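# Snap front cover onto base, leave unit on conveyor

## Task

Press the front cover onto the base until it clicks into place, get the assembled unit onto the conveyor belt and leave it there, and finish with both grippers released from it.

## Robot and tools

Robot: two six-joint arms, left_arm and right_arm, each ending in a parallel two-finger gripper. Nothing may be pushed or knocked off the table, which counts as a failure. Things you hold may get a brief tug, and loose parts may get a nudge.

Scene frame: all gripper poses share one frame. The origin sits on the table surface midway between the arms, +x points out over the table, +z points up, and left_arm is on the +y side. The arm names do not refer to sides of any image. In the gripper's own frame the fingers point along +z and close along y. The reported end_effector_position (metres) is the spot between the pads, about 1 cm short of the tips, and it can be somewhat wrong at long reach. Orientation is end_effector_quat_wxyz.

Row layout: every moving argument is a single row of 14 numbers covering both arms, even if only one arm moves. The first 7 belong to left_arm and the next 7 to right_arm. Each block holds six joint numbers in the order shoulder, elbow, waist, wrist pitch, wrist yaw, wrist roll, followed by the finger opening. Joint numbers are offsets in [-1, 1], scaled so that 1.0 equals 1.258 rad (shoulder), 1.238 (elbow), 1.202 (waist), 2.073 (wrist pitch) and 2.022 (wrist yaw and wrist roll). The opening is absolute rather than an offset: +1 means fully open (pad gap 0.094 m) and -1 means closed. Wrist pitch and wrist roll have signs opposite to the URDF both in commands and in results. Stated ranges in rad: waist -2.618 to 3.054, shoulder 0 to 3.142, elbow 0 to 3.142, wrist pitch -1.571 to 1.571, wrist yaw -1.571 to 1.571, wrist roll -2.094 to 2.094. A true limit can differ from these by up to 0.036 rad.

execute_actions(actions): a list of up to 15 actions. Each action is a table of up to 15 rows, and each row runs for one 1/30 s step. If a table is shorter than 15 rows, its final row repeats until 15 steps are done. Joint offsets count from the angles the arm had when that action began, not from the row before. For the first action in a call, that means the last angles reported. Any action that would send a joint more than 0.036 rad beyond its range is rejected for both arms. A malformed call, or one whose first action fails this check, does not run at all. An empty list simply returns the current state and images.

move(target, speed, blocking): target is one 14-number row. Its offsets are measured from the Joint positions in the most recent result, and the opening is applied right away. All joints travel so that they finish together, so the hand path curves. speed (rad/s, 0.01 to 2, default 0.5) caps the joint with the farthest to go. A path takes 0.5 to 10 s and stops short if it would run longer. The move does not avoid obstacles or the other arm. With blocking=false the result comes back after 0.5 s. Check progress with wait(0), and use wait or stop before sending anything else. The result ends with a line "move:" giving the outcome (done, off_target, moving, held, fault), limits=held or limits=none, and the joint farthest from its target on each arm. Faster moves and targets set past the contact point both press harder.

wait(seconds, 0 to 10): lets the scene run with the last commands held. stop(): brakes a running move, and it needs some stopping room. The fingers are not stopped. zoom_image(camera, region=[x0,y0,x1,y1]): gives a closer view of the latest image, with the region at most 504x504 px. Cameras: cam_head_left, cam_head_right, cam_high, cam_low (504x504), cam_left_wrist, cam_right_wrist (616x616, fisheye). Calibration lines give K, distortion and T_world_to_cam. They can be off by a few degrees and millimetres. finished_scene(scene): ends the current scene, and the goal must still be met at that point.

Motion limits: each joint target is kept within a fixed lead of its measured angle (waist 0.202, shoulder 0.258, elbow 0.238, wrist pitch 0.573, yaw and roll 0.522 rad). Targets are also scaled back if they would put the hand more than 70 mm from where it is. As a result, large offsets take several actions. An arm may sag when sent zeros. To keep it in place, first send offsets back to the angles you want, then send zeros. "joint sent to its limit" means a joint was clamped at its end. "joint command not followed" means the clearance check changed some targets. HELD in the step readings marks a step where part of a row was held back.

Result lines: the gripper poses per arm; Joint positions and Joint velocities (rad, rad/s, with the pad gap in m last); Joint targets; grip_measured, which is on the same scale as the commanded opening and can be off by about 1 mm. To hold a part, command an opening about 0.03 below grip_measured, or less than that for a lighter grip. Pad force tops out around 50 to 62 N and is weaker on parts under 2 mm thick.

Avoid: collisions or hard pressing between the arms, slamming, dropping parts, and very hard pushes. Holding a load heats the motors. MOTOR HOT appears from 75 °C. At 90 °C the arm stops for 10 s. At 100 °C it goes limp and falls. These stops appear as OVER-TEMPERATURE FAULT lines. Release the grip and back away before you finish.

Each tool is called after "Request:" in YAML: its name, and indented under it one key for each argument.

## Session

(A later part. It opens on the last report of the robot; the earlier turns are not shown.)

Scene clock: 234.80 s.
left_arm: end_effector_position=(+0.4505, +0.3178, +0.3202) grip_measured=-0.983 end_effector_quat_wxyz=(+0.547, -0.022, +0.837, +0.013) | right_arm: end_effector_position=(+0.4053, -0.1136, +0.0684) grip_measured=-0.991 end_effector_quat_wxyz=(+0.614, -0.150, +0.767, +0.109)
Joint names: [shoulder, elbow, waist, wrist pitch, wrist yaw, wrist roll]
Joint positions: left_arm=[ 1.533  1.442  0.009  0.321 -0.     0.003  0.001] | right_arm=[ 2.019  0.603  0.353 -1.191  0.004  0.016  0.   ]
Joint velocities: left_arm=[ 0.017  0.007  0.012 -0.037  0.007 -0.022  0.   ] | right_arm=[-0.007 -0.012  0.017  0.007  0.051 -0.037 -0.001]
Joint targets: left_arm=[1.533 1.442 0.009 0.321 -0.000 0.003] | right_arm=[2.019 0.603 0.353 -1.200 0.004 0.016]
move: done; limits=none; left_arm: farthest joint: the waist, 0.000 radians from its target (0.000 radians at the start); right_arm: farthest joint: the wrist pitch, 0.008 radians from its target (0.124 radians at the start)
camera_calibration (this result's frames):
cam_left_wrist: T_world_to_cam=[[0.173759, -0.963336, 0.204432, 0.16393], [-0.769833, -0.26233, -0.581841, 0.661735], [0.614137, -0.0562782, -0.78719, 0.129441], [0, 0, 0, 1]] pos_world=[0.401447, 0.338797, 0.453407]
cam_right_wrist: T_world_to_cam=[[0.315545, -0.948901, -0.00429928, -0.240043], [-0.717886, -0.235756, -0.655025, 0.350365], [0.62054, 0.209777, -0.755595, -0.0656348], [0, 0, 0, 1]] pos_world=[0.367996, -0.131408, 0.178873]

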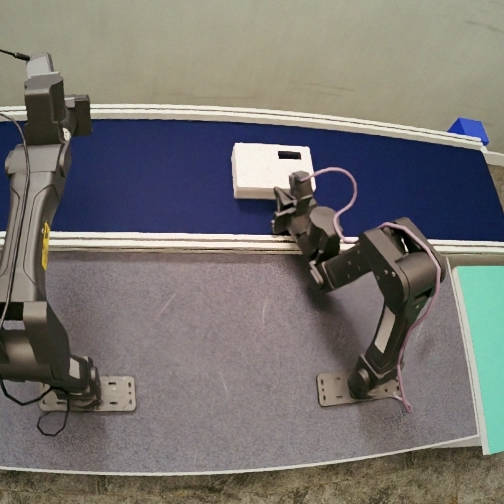

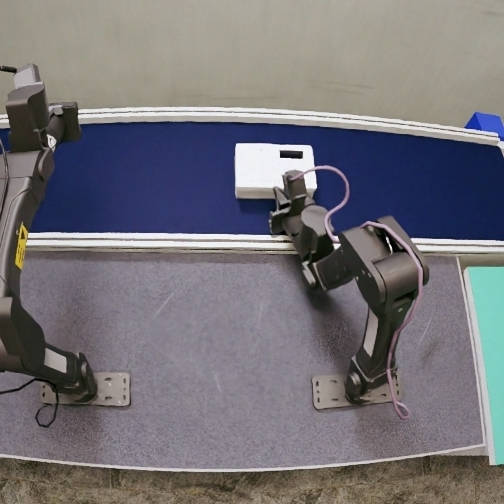

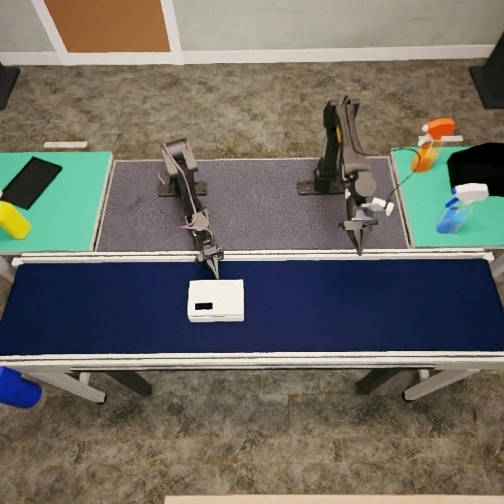

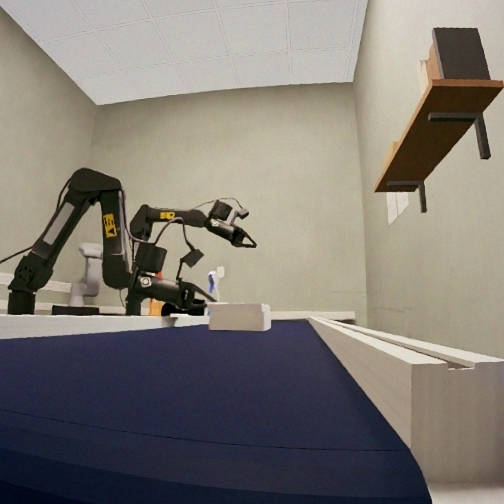

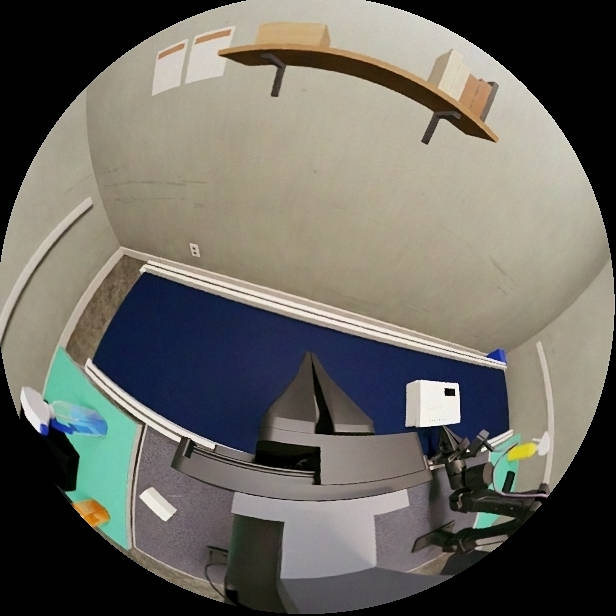

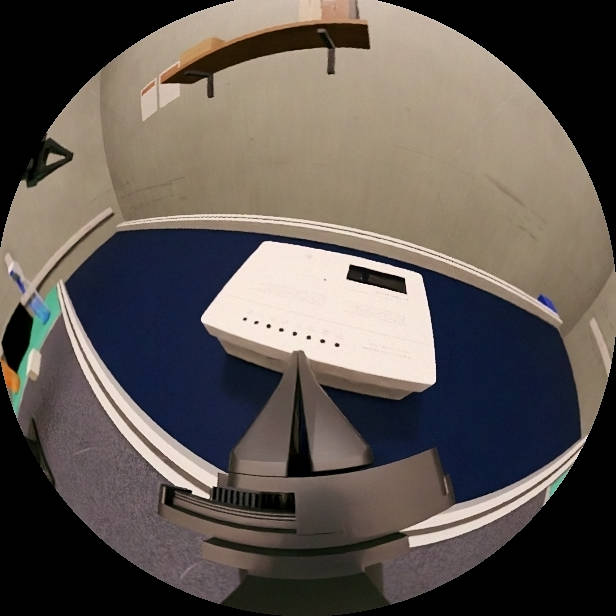

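Request:
move:
  target: [0,0,0,0,0,0,-1,-0.03,-0.09,0,-0.153,0,0,-1]
  speed: 0.3

Request:
move:
  target: [0,0,0,0,0,0,-1,0,0,0,0,0,0.775,1]
  speed: 0.8

Request:
move:
  target: [0,0,0,0,0,0,-1,0.075,0,0,0,0,0,1]
  speed: 0.12

Request:
zoom_image:
  camera: "cam_low"
  region: [140,260,280,350]

Scene clock: 257.07 s.
left_arm: end_effector_position=(+0.4505, +0.3178, +0.3202) grip_measured=-0.983 end_effector_quat_wxyz=(+0.547, -0.022, +0.837, +0.013) | right_arm: end_effector_position=(+0.3899, -0.1196, +0.1219) grip_measured=-0.991 end_effector_quat_wxyz=(+0.700, -0.134, +0.690, +0.125)
Joint names: [shoulder, elbow, waist, wrist pitch, wrist yaw, wrist roll]
Joint positions: left_arm=[ 1.533  1.442  0.009  0.321 -0.     0.003  0.001] | right_arm=[ 2.001  0.507  0.353 -1.505  0.004  0.016  0.   ]
Joint velocities: left_arm=[-0.017  0.007 -0.007  0.051  0.007  0.022  0.   ] | right_arm=[-0.007  0.002 -0.012  0.051  0.066 -0.066 -0.   ]
Joint targets: left_arm=[1.533 1.442 0.009 0.321 -0.000 0.003] | right_arm=[1.981 0.492 0.353 -1.509 0.004 0.016]
move: done; limits=none; left_arm: farthest joint: the waist, 0.000 radians from its target (0.000 radians at the start); right_arm: farthest joint: the shoulder, 0.019 radians from its target (0.038 radians at the start)
camera_calibration (this result's frames):
cam_left_wrist: T_world_to_cam=[[0.173759, -0.963336, 0.204432, 0.16393], [-0.769833, -0.26233, -0.581841, 0.661735], [0.614137, -0.0562782, -0.78719, 0.129441], [0, 0, 0, 1]] pos_world=[0.401447, 0.338797, 0.453407]
cam_right_wrist: T_world_to_cam=[[0.317836, -0.948003, -0.0164393, -0.239985], [-0.555717, -0.17221, -0.81334, 0.336578], [0.768218, 0.267644, -0.581556, -0.08633], [0, 0, 0, 1]] pos_world=[0.329638, -0.146438, 0.219602]

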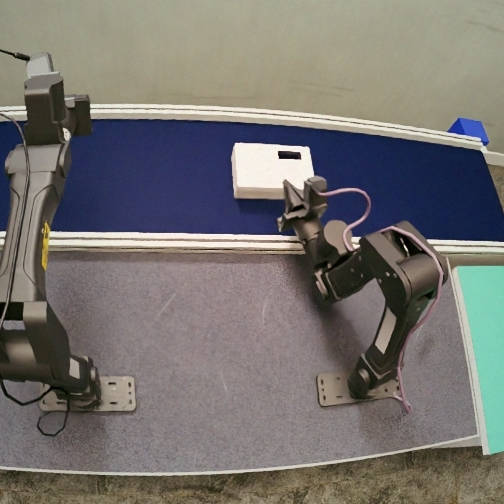

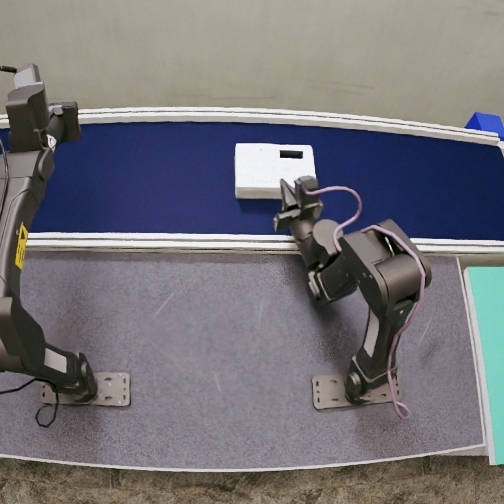

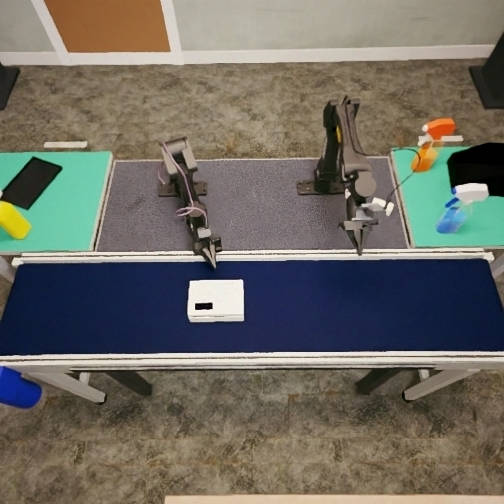

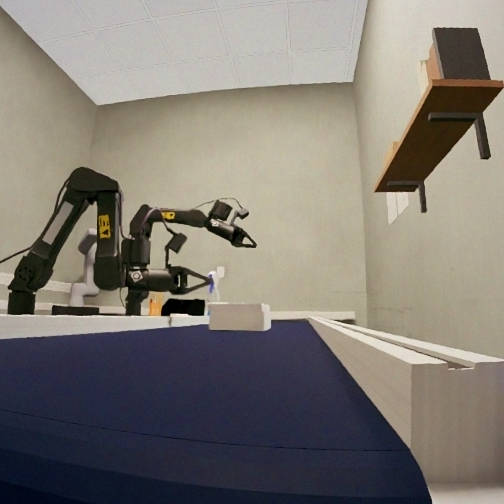

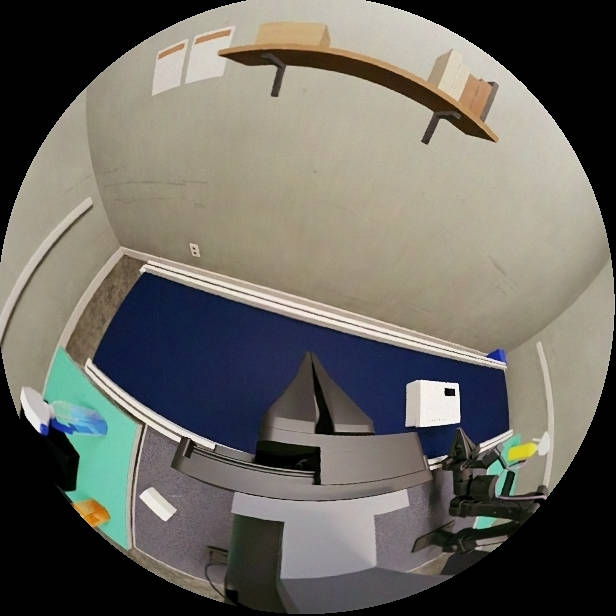

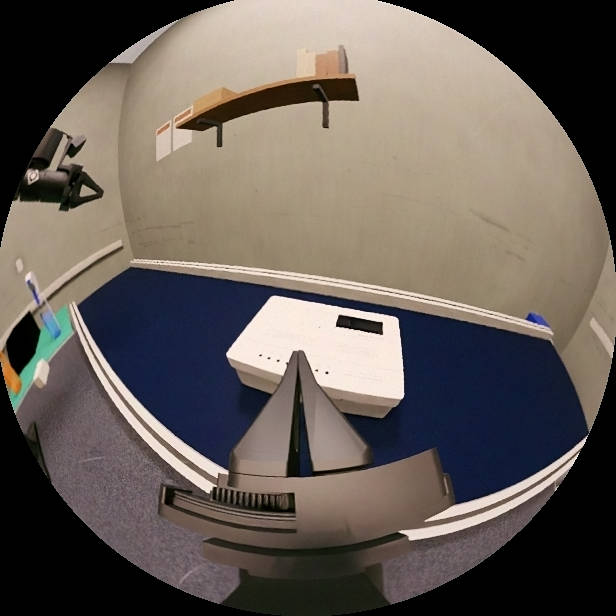

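Scene clock: 259.90 s.
left_arm: end_effector_position=(+0.4505, +0.3178, +0.3202) grip_measured=-0.983 end_effector_quat_wxyz=(+0.547, -0.022, +0.837, +0.013) | right_arm: end_effector_position=(+0.3899, -0.1196, +0.1219) grip_measured=+1.000 end_effector_quat_wxyz=(+0.584, -0.582, +0.394, -0.406)
Joint names: [shoulder, elbow, waist, wrist pitch, wrist yaw, wrist roll]
Joint positions: left_arm=[ 1.533  1.442  0.009  0.321 -0.     0.003  0.001] | right_arm=[ 2.001  0.507  0.353 -1.505  0.004  1.583  0.094]
Joint velocities: left_arm=[-0.017 -0.002 -0.012 -0.007 -0.022  0.022  0.001] | right_arm=[-0.007 -0.012 -0.017  0.066  0.007  0.037  0.   ]
Joint targets: left_arm=[1.533 1.442 0.009 0.321 -0.000 0.003] | right_arm=[2.001 0.507 0.353 -1.505 0.004 1.583]
move: done; limits=none; left_arm: farthest joint: the waist, 0.000 radians from its target (0.000 radians at the start); right_arm: farthest joint: the wrist roll, 0.001 radians from its target (1.567 radians at the start)
camera_calibration (this result's frames):
cam_left_wrist: T_world_to_cam=[[0.173759, -0.963336, 0.204432, 0.16393], [-0.769833, -0.26233, -0.581841, 0.661735], [0.614137, -0.0562782, -0.78719, 0.129441], [0, 0, 0, 1]] pos_world=[0.401447, 0.338797, 0.453407]
cam_right_wrist: T_world_to_cam=[[-0.0465305, -0.0394178, 0.998139, -0.1129], [-0.258753, -0.96464, -0.0501572, 0.0329831], [0.964822, -0.260605, 0.0346858, -0.301284], [0, 0, 0, 1]] pos_world=[0.293967, -0.0511497, 0.124794]

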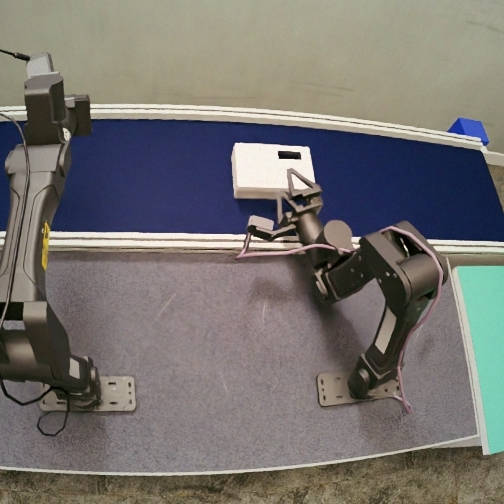

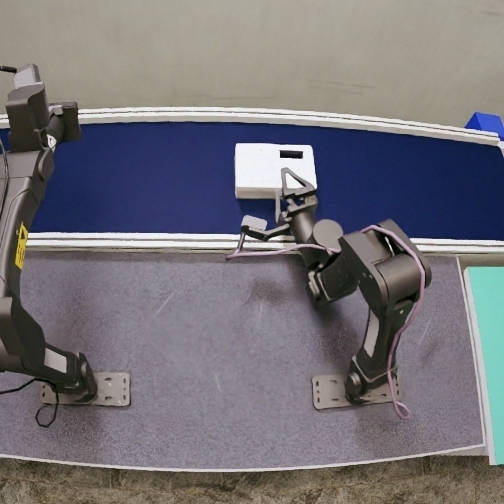

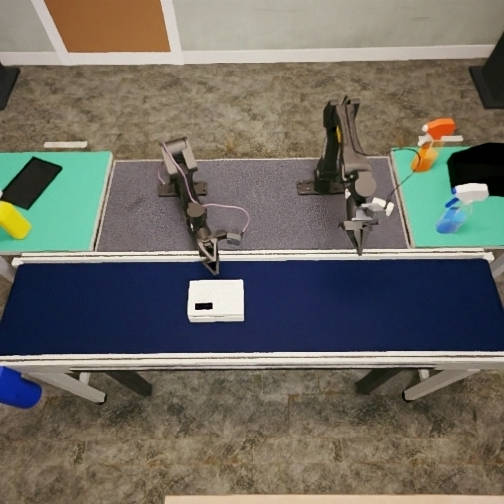

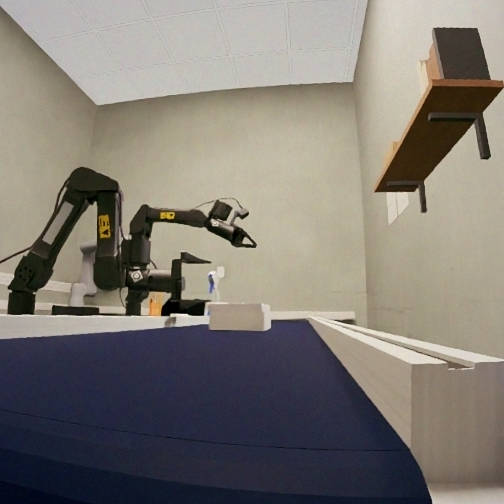

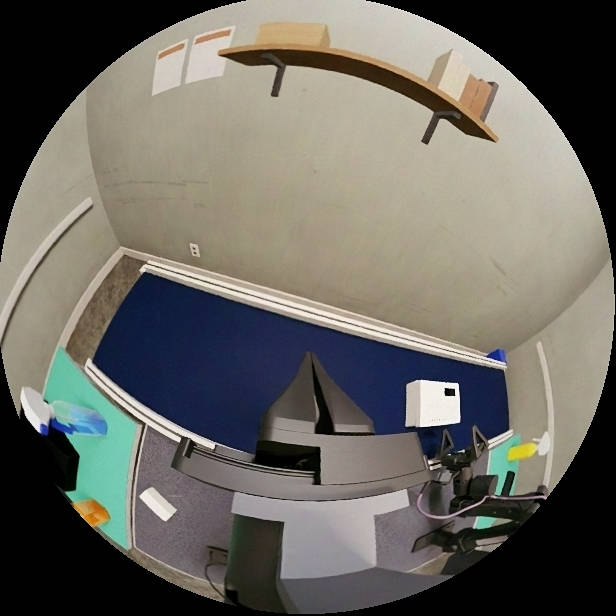

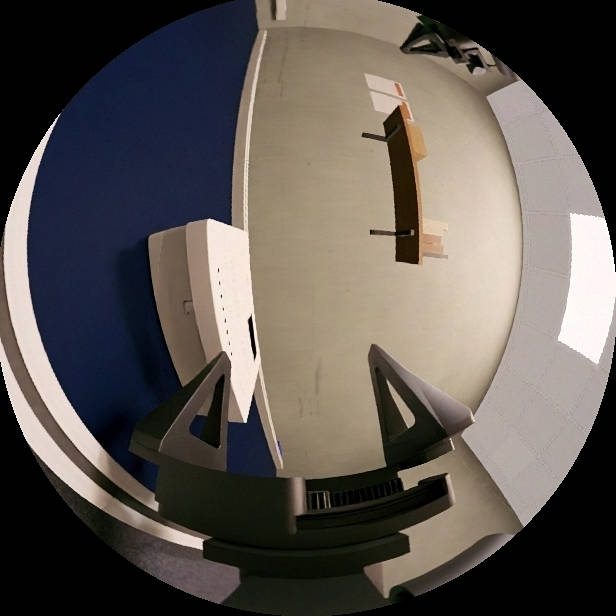

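Scene clock: 261.00 s.
left_arm: end_effector_position=(+0.4505, +0.3178, +0.3202) grip_measured=-0.983 end_effector_quat_wxyz=(+0.547, -0.022, +0.837, +0.013) | right_arm: end_effector_position=(+0.3891, -0.1200, +0.0906) grip_measured=+1.000 end_effector_quat_wxyz=(+0.564, -0.602, +0.407, -0.392)
Joint names: [shoulder, elbow, waist, wrist pitch, wrist yaw, wrist roll]
Joint positions: left_arm=[ 1.533  1.442  0.009  0.321 -0.     0.003  0.001] | right_arm=[ 2.076  0.507  0.353 -1.512  0.005  1.584  0.094]
Joint velocities: left_arm=[ 0.022 -0.012 -0.002 -0.081  0.007 -0.037 -0.   ] | right_arm=[-0.002  0.022 -0.007  0.037 -0.007  0.051  0.   ]
Joint targets: left_arm=[1.533 1.442 0.009 0.321 -0.000 0.003] | right_arm=[2.095 0.507 0.353 -1.505 0.004 1.583]
move: done; limits=none; left_arm: farthest joint: the waist, 0.000 radians from its target (0.000 radians at the start); right_arm: farthest joint: the shoulder, 0.019 radians from its target (0.095 radians at the start)
camera_calibration (this result's frames):
cam_left_wrist: T_world_to_cam=[[0.173759, -0.963336, 0.204432, 0.16393], [-0.769833, -0.26233, -0.581841, 0.661735], [0.614137, -0.0562782, -0.78719, 0.129441], [0, 0, 0, 1]] pos_world=[0.401447, 0.338797, 0.453407]
cam_right_wrist: T_world_to_cam=[[0.0166612, -0.0125912, 0.999782, -0.103226], [-0.260913, -0.965331, -0.00780923, 0.0277407], [0.965218, -0.260726, -0.0193688, -0.29478], [0, 0, 0, 1]] pos_world=[0.293485, -0.0513778, 0.0977109]

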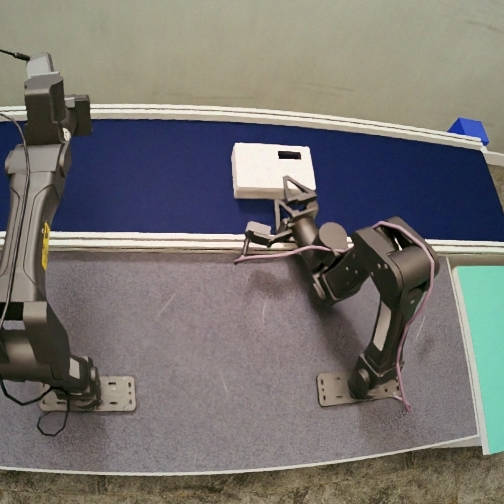

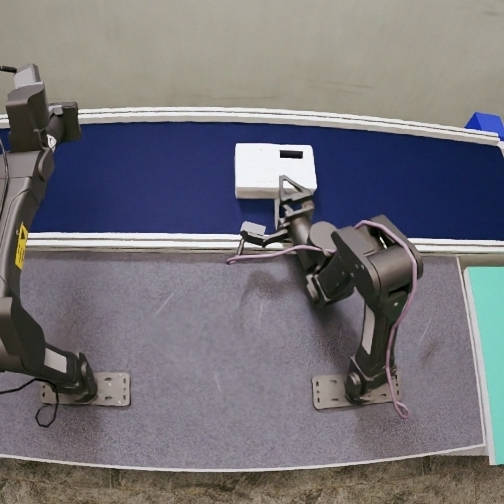

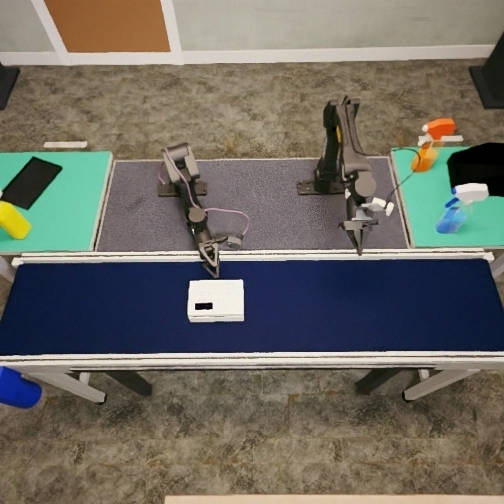

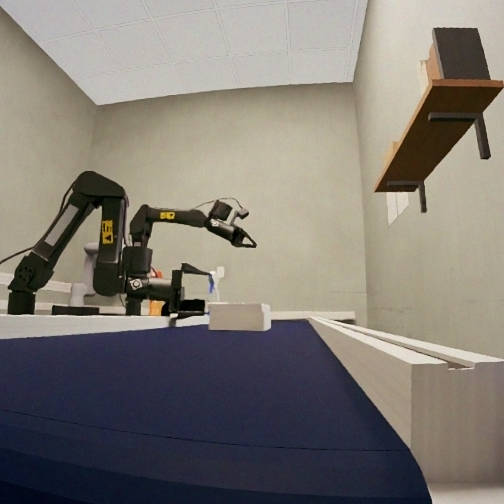

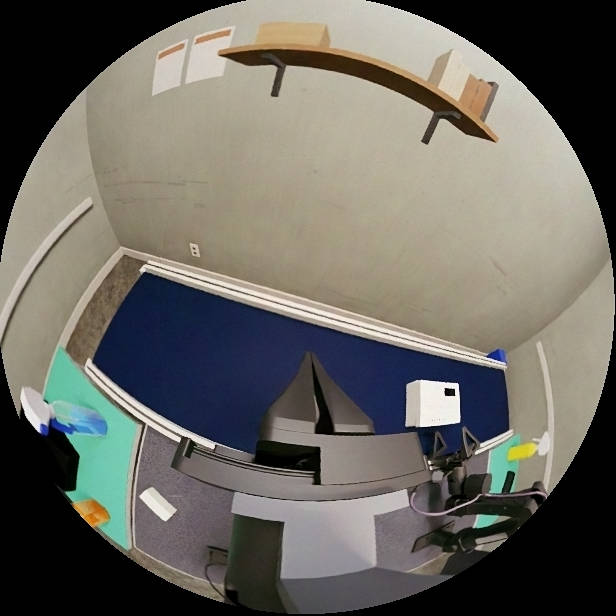

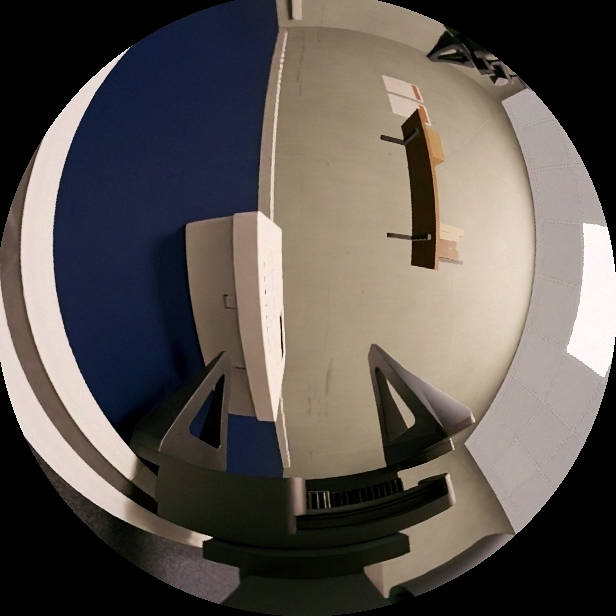

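Region (140, 260, 280, 350) of cam_low's 504x504 image, scaled by 3.600, with more detail than that image has; it fills the top 324 rows of this view, and the rest is white.

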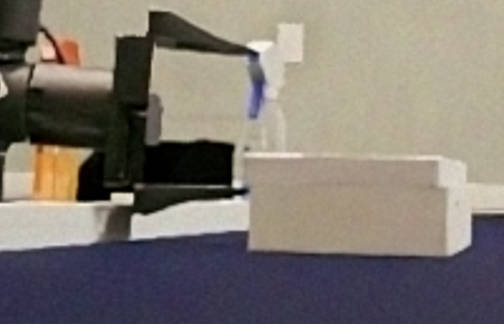

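Request:
move:
  target: [0,0,0,0,0,0,-1,0.063,0.105,0,0.02,0,0,1]
  speed: 0.08

Request:
execute_actions:
  actions:
    - [[0,0,0,0,0,0,-1,0,0,0,0,0,0,0.8]]
    - [[0,0,0,0,0,0,-1,0,0,0,0,0,0,0.6]]
    - [[0,0,0,0,0,0,-1,0,0,0,0,0,0,0.4]]
    - [[0,0,0,0,0,0,-1,0,0,0,0,0,0,0.2]]

Request:
zoom_image:
  camera: "cam_low"
  region: [160,270,290,350]

Scene clock: 269.00 s.
left_arm: end_effector_position=(+0.4505, +0.3178, +0.3202) grip_measured=-0.983 end_effector_quat_wxyz=(+0.547, -0.022, +0.837, +0.013) | right_arm: end_effector_position=(+0.4131, -0.1106, +0.0911) grip_measured=+1.000 end_effector_quat_wxyz=(+0.570, -0.596, +0.402, -0.397)
Joint names: [shoulder, elbow, waist, wrist pitch, wrist yaw, wrist roll]
Joint positions: left_arm=[ 1.533  1.442  0.009  0.321 -0.     0.003  0.001] | right_arm=[ 2.138  0.616  0.353 -1.488  0.005  1.585  0.094]
Joint velocities: left_arm=[ 0.012 -0.007 -0.007 -0.007 -0.051 -0.051 -0.001] | right_arm=[-0.002 -0.027 -0.032  0.022  0.051  0.007  0.   ]
Joint targets: left_arm=[1.533 1.442 0.009 0.321 -0.000 0.003] | right_arm=[2.155 0.637 0.353 -1.471 0.005 1.584]
move: off_target (right_arm); limits=none; left_arm: farthest joint: the waist, 0.000 radians from its target (0.000 radians at the start); right_arm: farthest joint: the elbow, 0.021 radians from its target (0.130 radians at the start)
camera_calibration (this result's frames):
cam_left_wrist: T_world_to_cam=[[0.173759, -0.963336, 0.204432, 0.16393], [-0.769833, -0.26233, -0.581841, 0.661735], [0.614137, -0.0562782, -0.78719, 0.129441], [0, 0, 0, 1]] pos_world=[0.401447, 0.338797, 0.453407]
cam_right_wrist: T_world_to_cam=[[-0.00492008, -0.0202294, 0.999783, -0.0959184], [-0.260571, -0.96523, -0.0208126, 0.0441517], [0.965442, -0.260617, -0.000522183, -0.317299], [0, 0, 0, 1]] pos_world=[0.317366, -0.0420172, 0.0966509]

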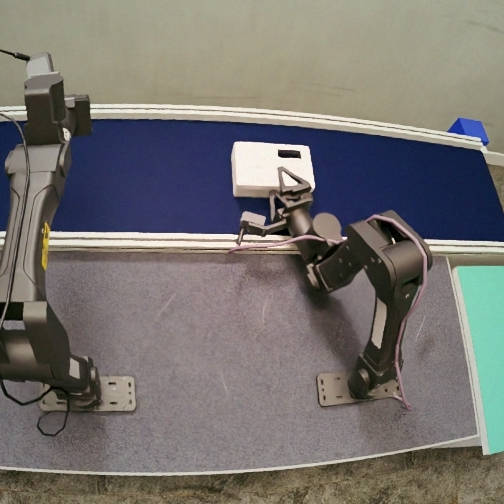

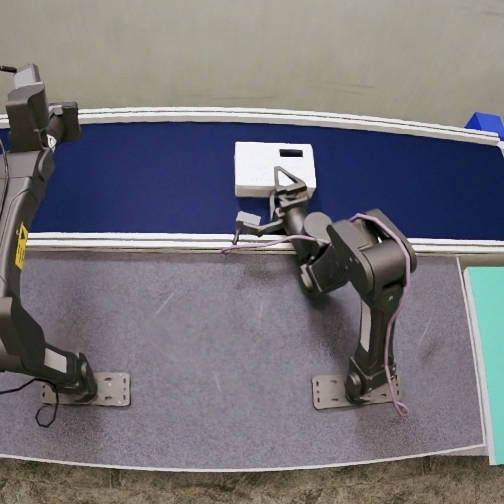

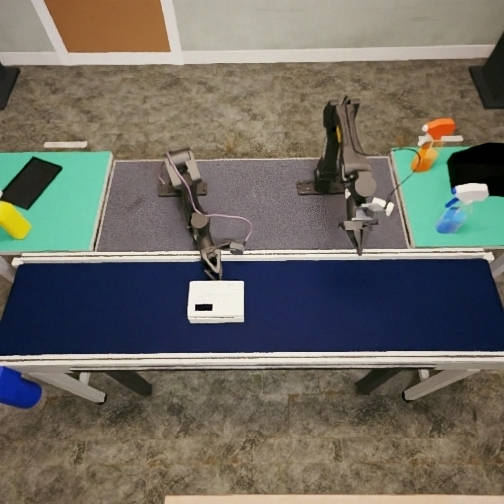

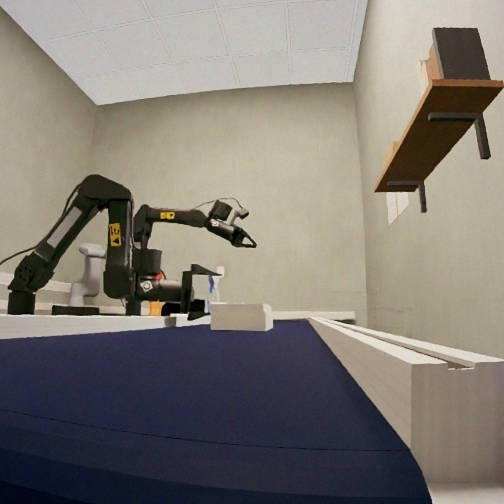

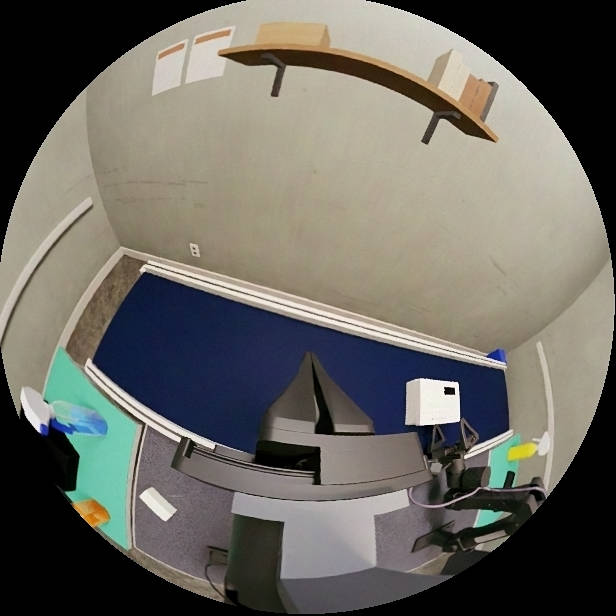

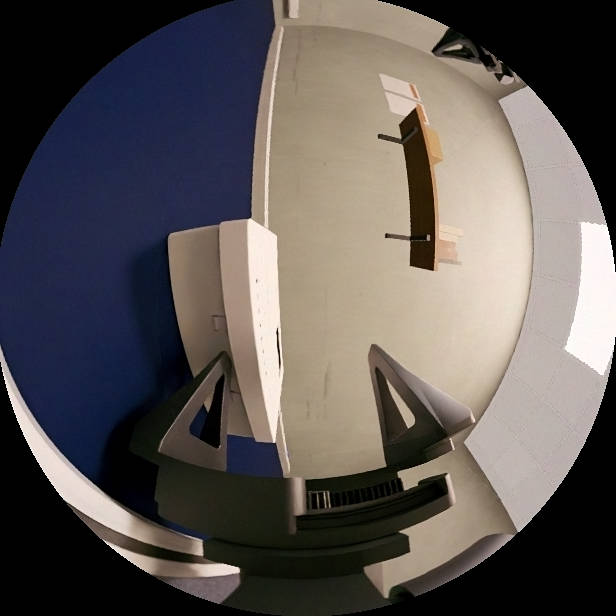

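Scene clock: 271.00 s.
left_arm: end_effector_position=(+0.4505, +0.3178, +0.3202) grip_measured=-0.983 end_effector_quat_wxyz=(+0.547, -0.022, +0.837, +0.013) | right_arm: end_effector_position=(+0.4131, -0.1106, +0.0907) grip_measured=+0.203 end_effector_quat_wxyz=(+0.570, -0.597, +0.402, -0.397)
Joint names: [shoulder, elbow, waist, wrist pitch, wrist yaw, wrist roll]
Joint positions: left_arm=[ 1.533  1.442  0.009  0.321 -0.     0.003  0.001] | right_arm=[ 2.138  0.616  0.353 -1.486  0.005  1.587  0.057]
Joint velocities: left_arm=[-0.007 -0.002  0.012  0.037 -0.007 -0.037  0.   ] | right_arm=[-0.017 -0.007  0.002 -0.037  0.037 -0.022 -0.002]
Joint targets: left_arm=[1.533 1.442 0.009 0.321 -0.000 0.003] | right_arm=[2.138 0.616 0.353 -1.487 0.005 1.586]
Step readings (joint positions; steps 1 to 15: 1st action; 16 to 30: 2nd action; 31 to 45: 3rd action; 46 to 60: 4th action):
0: left_arm=[1.533 1.442 0.009 0.321 -0.000 0.003] | right_arm=[2.138 0.616 0.353 -1.488 0.005 1.585]
1: left_arm=[1.533 1.442 0.009 0.321 -0.000 0.003] | right_arm=[2.138 0.616 0.353 -1.488 0.005 1.585]
2: left_arm=[1.533 1.442 0.009 0.321 -0.000 0.003] | right_arm=[2.138 0.616 0.353 -1.487 0.005 1.585]
4: left_arm=[1.533 1.442 0.009 0.321 -0.000 0.003] | right_arm=[2.138 0.616 0.353 -1.487 0.005 1.585]
8: left_arm=[1.533 1.442 0.009 0.321 -0.000 0.003] | right_arm=[2.138 0.616 0.353 -1.487 0.005 1.585]
15: left_arm=[1.533 1.442 0.009 0.321 -0.000 0.003] | right_arm=[2.138 0.616 0.353 -1.487 0.005 1.585]
16: left_arm=[1.533 1.442 0.009 0.321 -0.000 0.003] | right_arm=[2.138 0.616 0.353 -1.487 0.005 1.586]
17: left_arm=[1.533 1.442 0.009 0.321 -0.000 0.003] | right_arm=[2.138 0.616 0.353 -1.487 0.005 1.586]
19: left_arm=[1.533 1.442 0.009 0.321 -0.000 0.003] | right_arm=[2.138 0.616 0.353 -1.487 0.005 1.586]
23: left_arm=[1.533 1.442 0.009 0.321 -0.000 0.003] | right_arm=[2.138 0.616 0.353 -1.487 0.005 1.586]
30: left_arm=[1.533 1.442 0.009 0.321 -0.000 0.003] | right_arm=[2.138 0.616 0.353 -1.487 0.005 1.586]
31: left_arm=[1.533 1.442 0.009 0.321 -0.000 0.003] | right_arm=[2.138 0.616 0.353 -1.487 0.005 1.586]
32: left_arm=[1.533 1.442 0.009 0.321 -0.000 0.003] | right_arm=[2.138 0.616 0.353 -1.487 0.005 1.586]
34: left_arm=[1.533 1.442 0.009 0.321 -0.000 0.003] | right_arm=[2.138 0.616 0.353 -1.487 0.005 1.586]
38: left_arm=[1.533 1.442 0.009 0.321 -0.000 0.003] | right_arm=[2.138 0.616 0.353 -1.487 0.005 1.586]
45: left_arm=[1.533 1.442 0.009 0.321 -0.000 0.003] | right_arm=[2.138 0.616 0.353 -1.487 0.005 1.586]
46: left_arm=[1.533 1.442 0.009 0.321 -0.000 0.003] | right_arm=[2.138 0.616 0.353 -1.486 0.005 1.586]
47: left_arm=[1.533 1.442 0.009 0.321 -0.000 0.003] | right_arm=[2.138 0.616 0.353 -1.486 0.005 1.586]
49: left_arm=[1.533 1.442 0.009 0.321 -0.000 0.003] | right_arm=[2.138 0.616 0.353 -1.486 0.005 1.586]
53: left_arm=[1.533 1.442 0.009 0.321 -0.000 0.003] | right_arm=[2.138 0.616 0.353 -1.486 0.005 1.587]
60: Joint positions above
camera_calibration (this result's frames):
cam_left_wrist: T_world_to_cam=[[0.173759, -0.963336, 0.204432, 0.16393], [-0.769833, -0.26233, -0.581841, 0.661735], [0.614137, -0.0562782, -0.78719, 0.129441], [0, 0, 0, 1]] pos_world=[0.401447, 0.338797, 0.453407]
cam_right_wrist: T_world_to_cam=[[-0.00404825, -0.0182508, 0.999825, -0.0956848], [-0.260537, -0.965283, -0.0186752, 0.0439221], [0.965455, -0.260567, -0.000847317, -0.317258], [0, 0, 0, 1]] pos_world=[0.317355, -0.0420162, 0.0962195]

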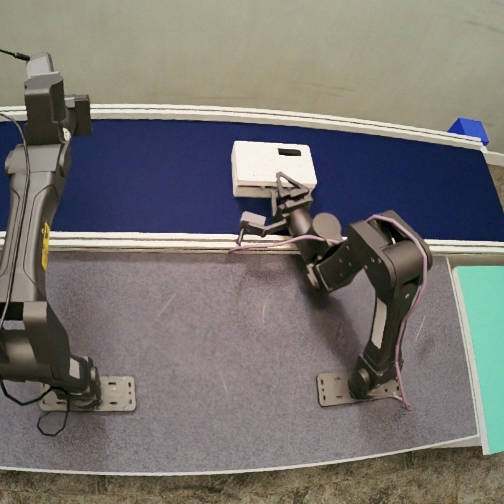

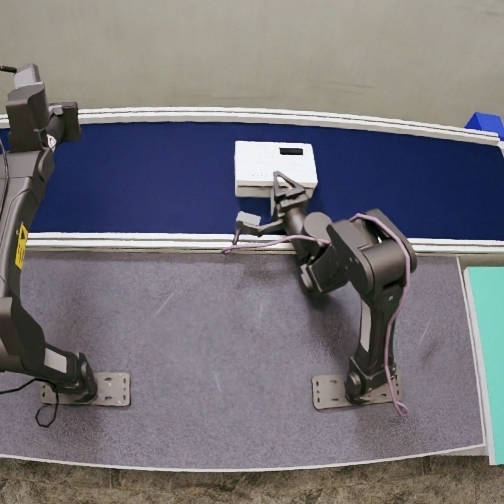

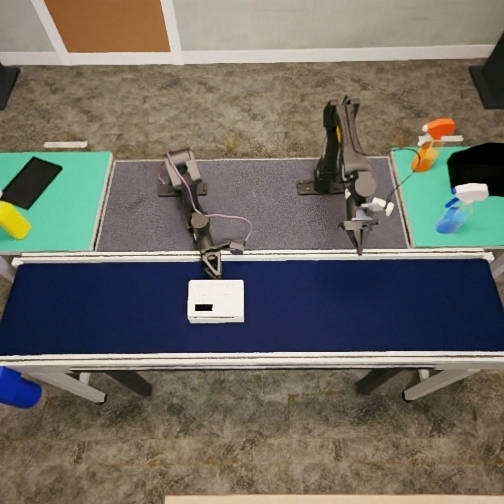

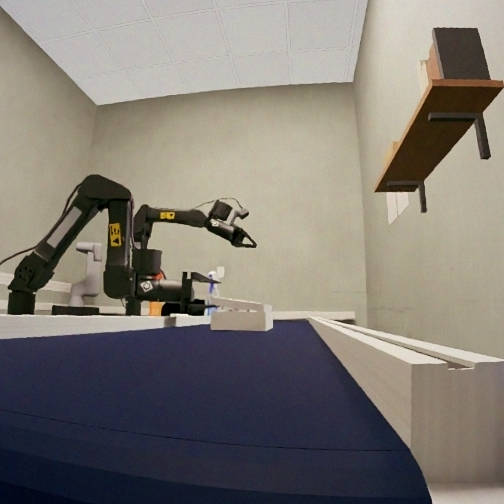

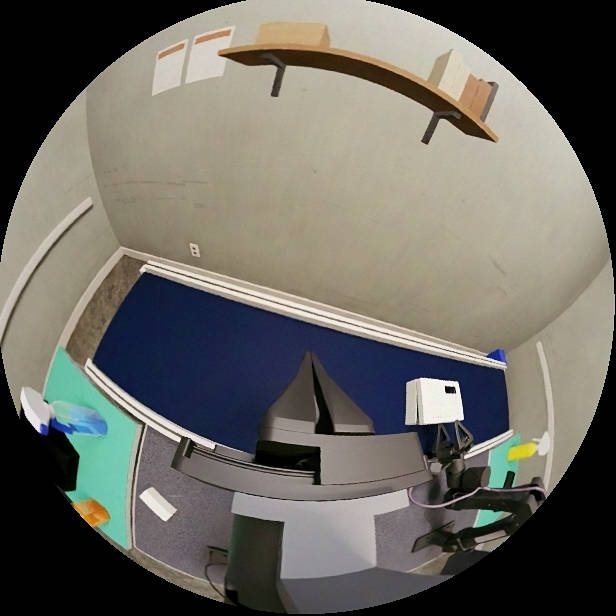

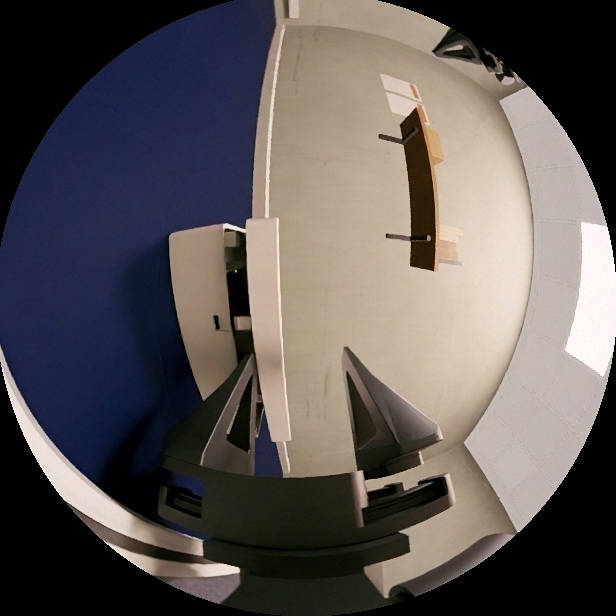

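Region (160, 270, 290, 350) of cam_low's 504x504 image, scaled by 3.877, with more detail than that image has; it fills the top 310 rows of this view, and the rest is white.

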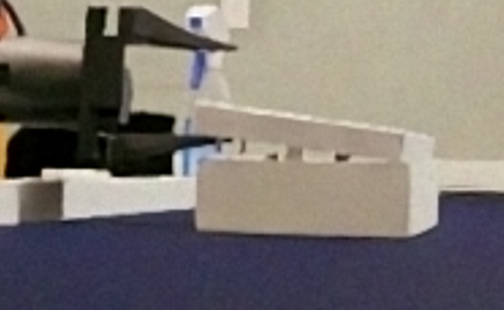

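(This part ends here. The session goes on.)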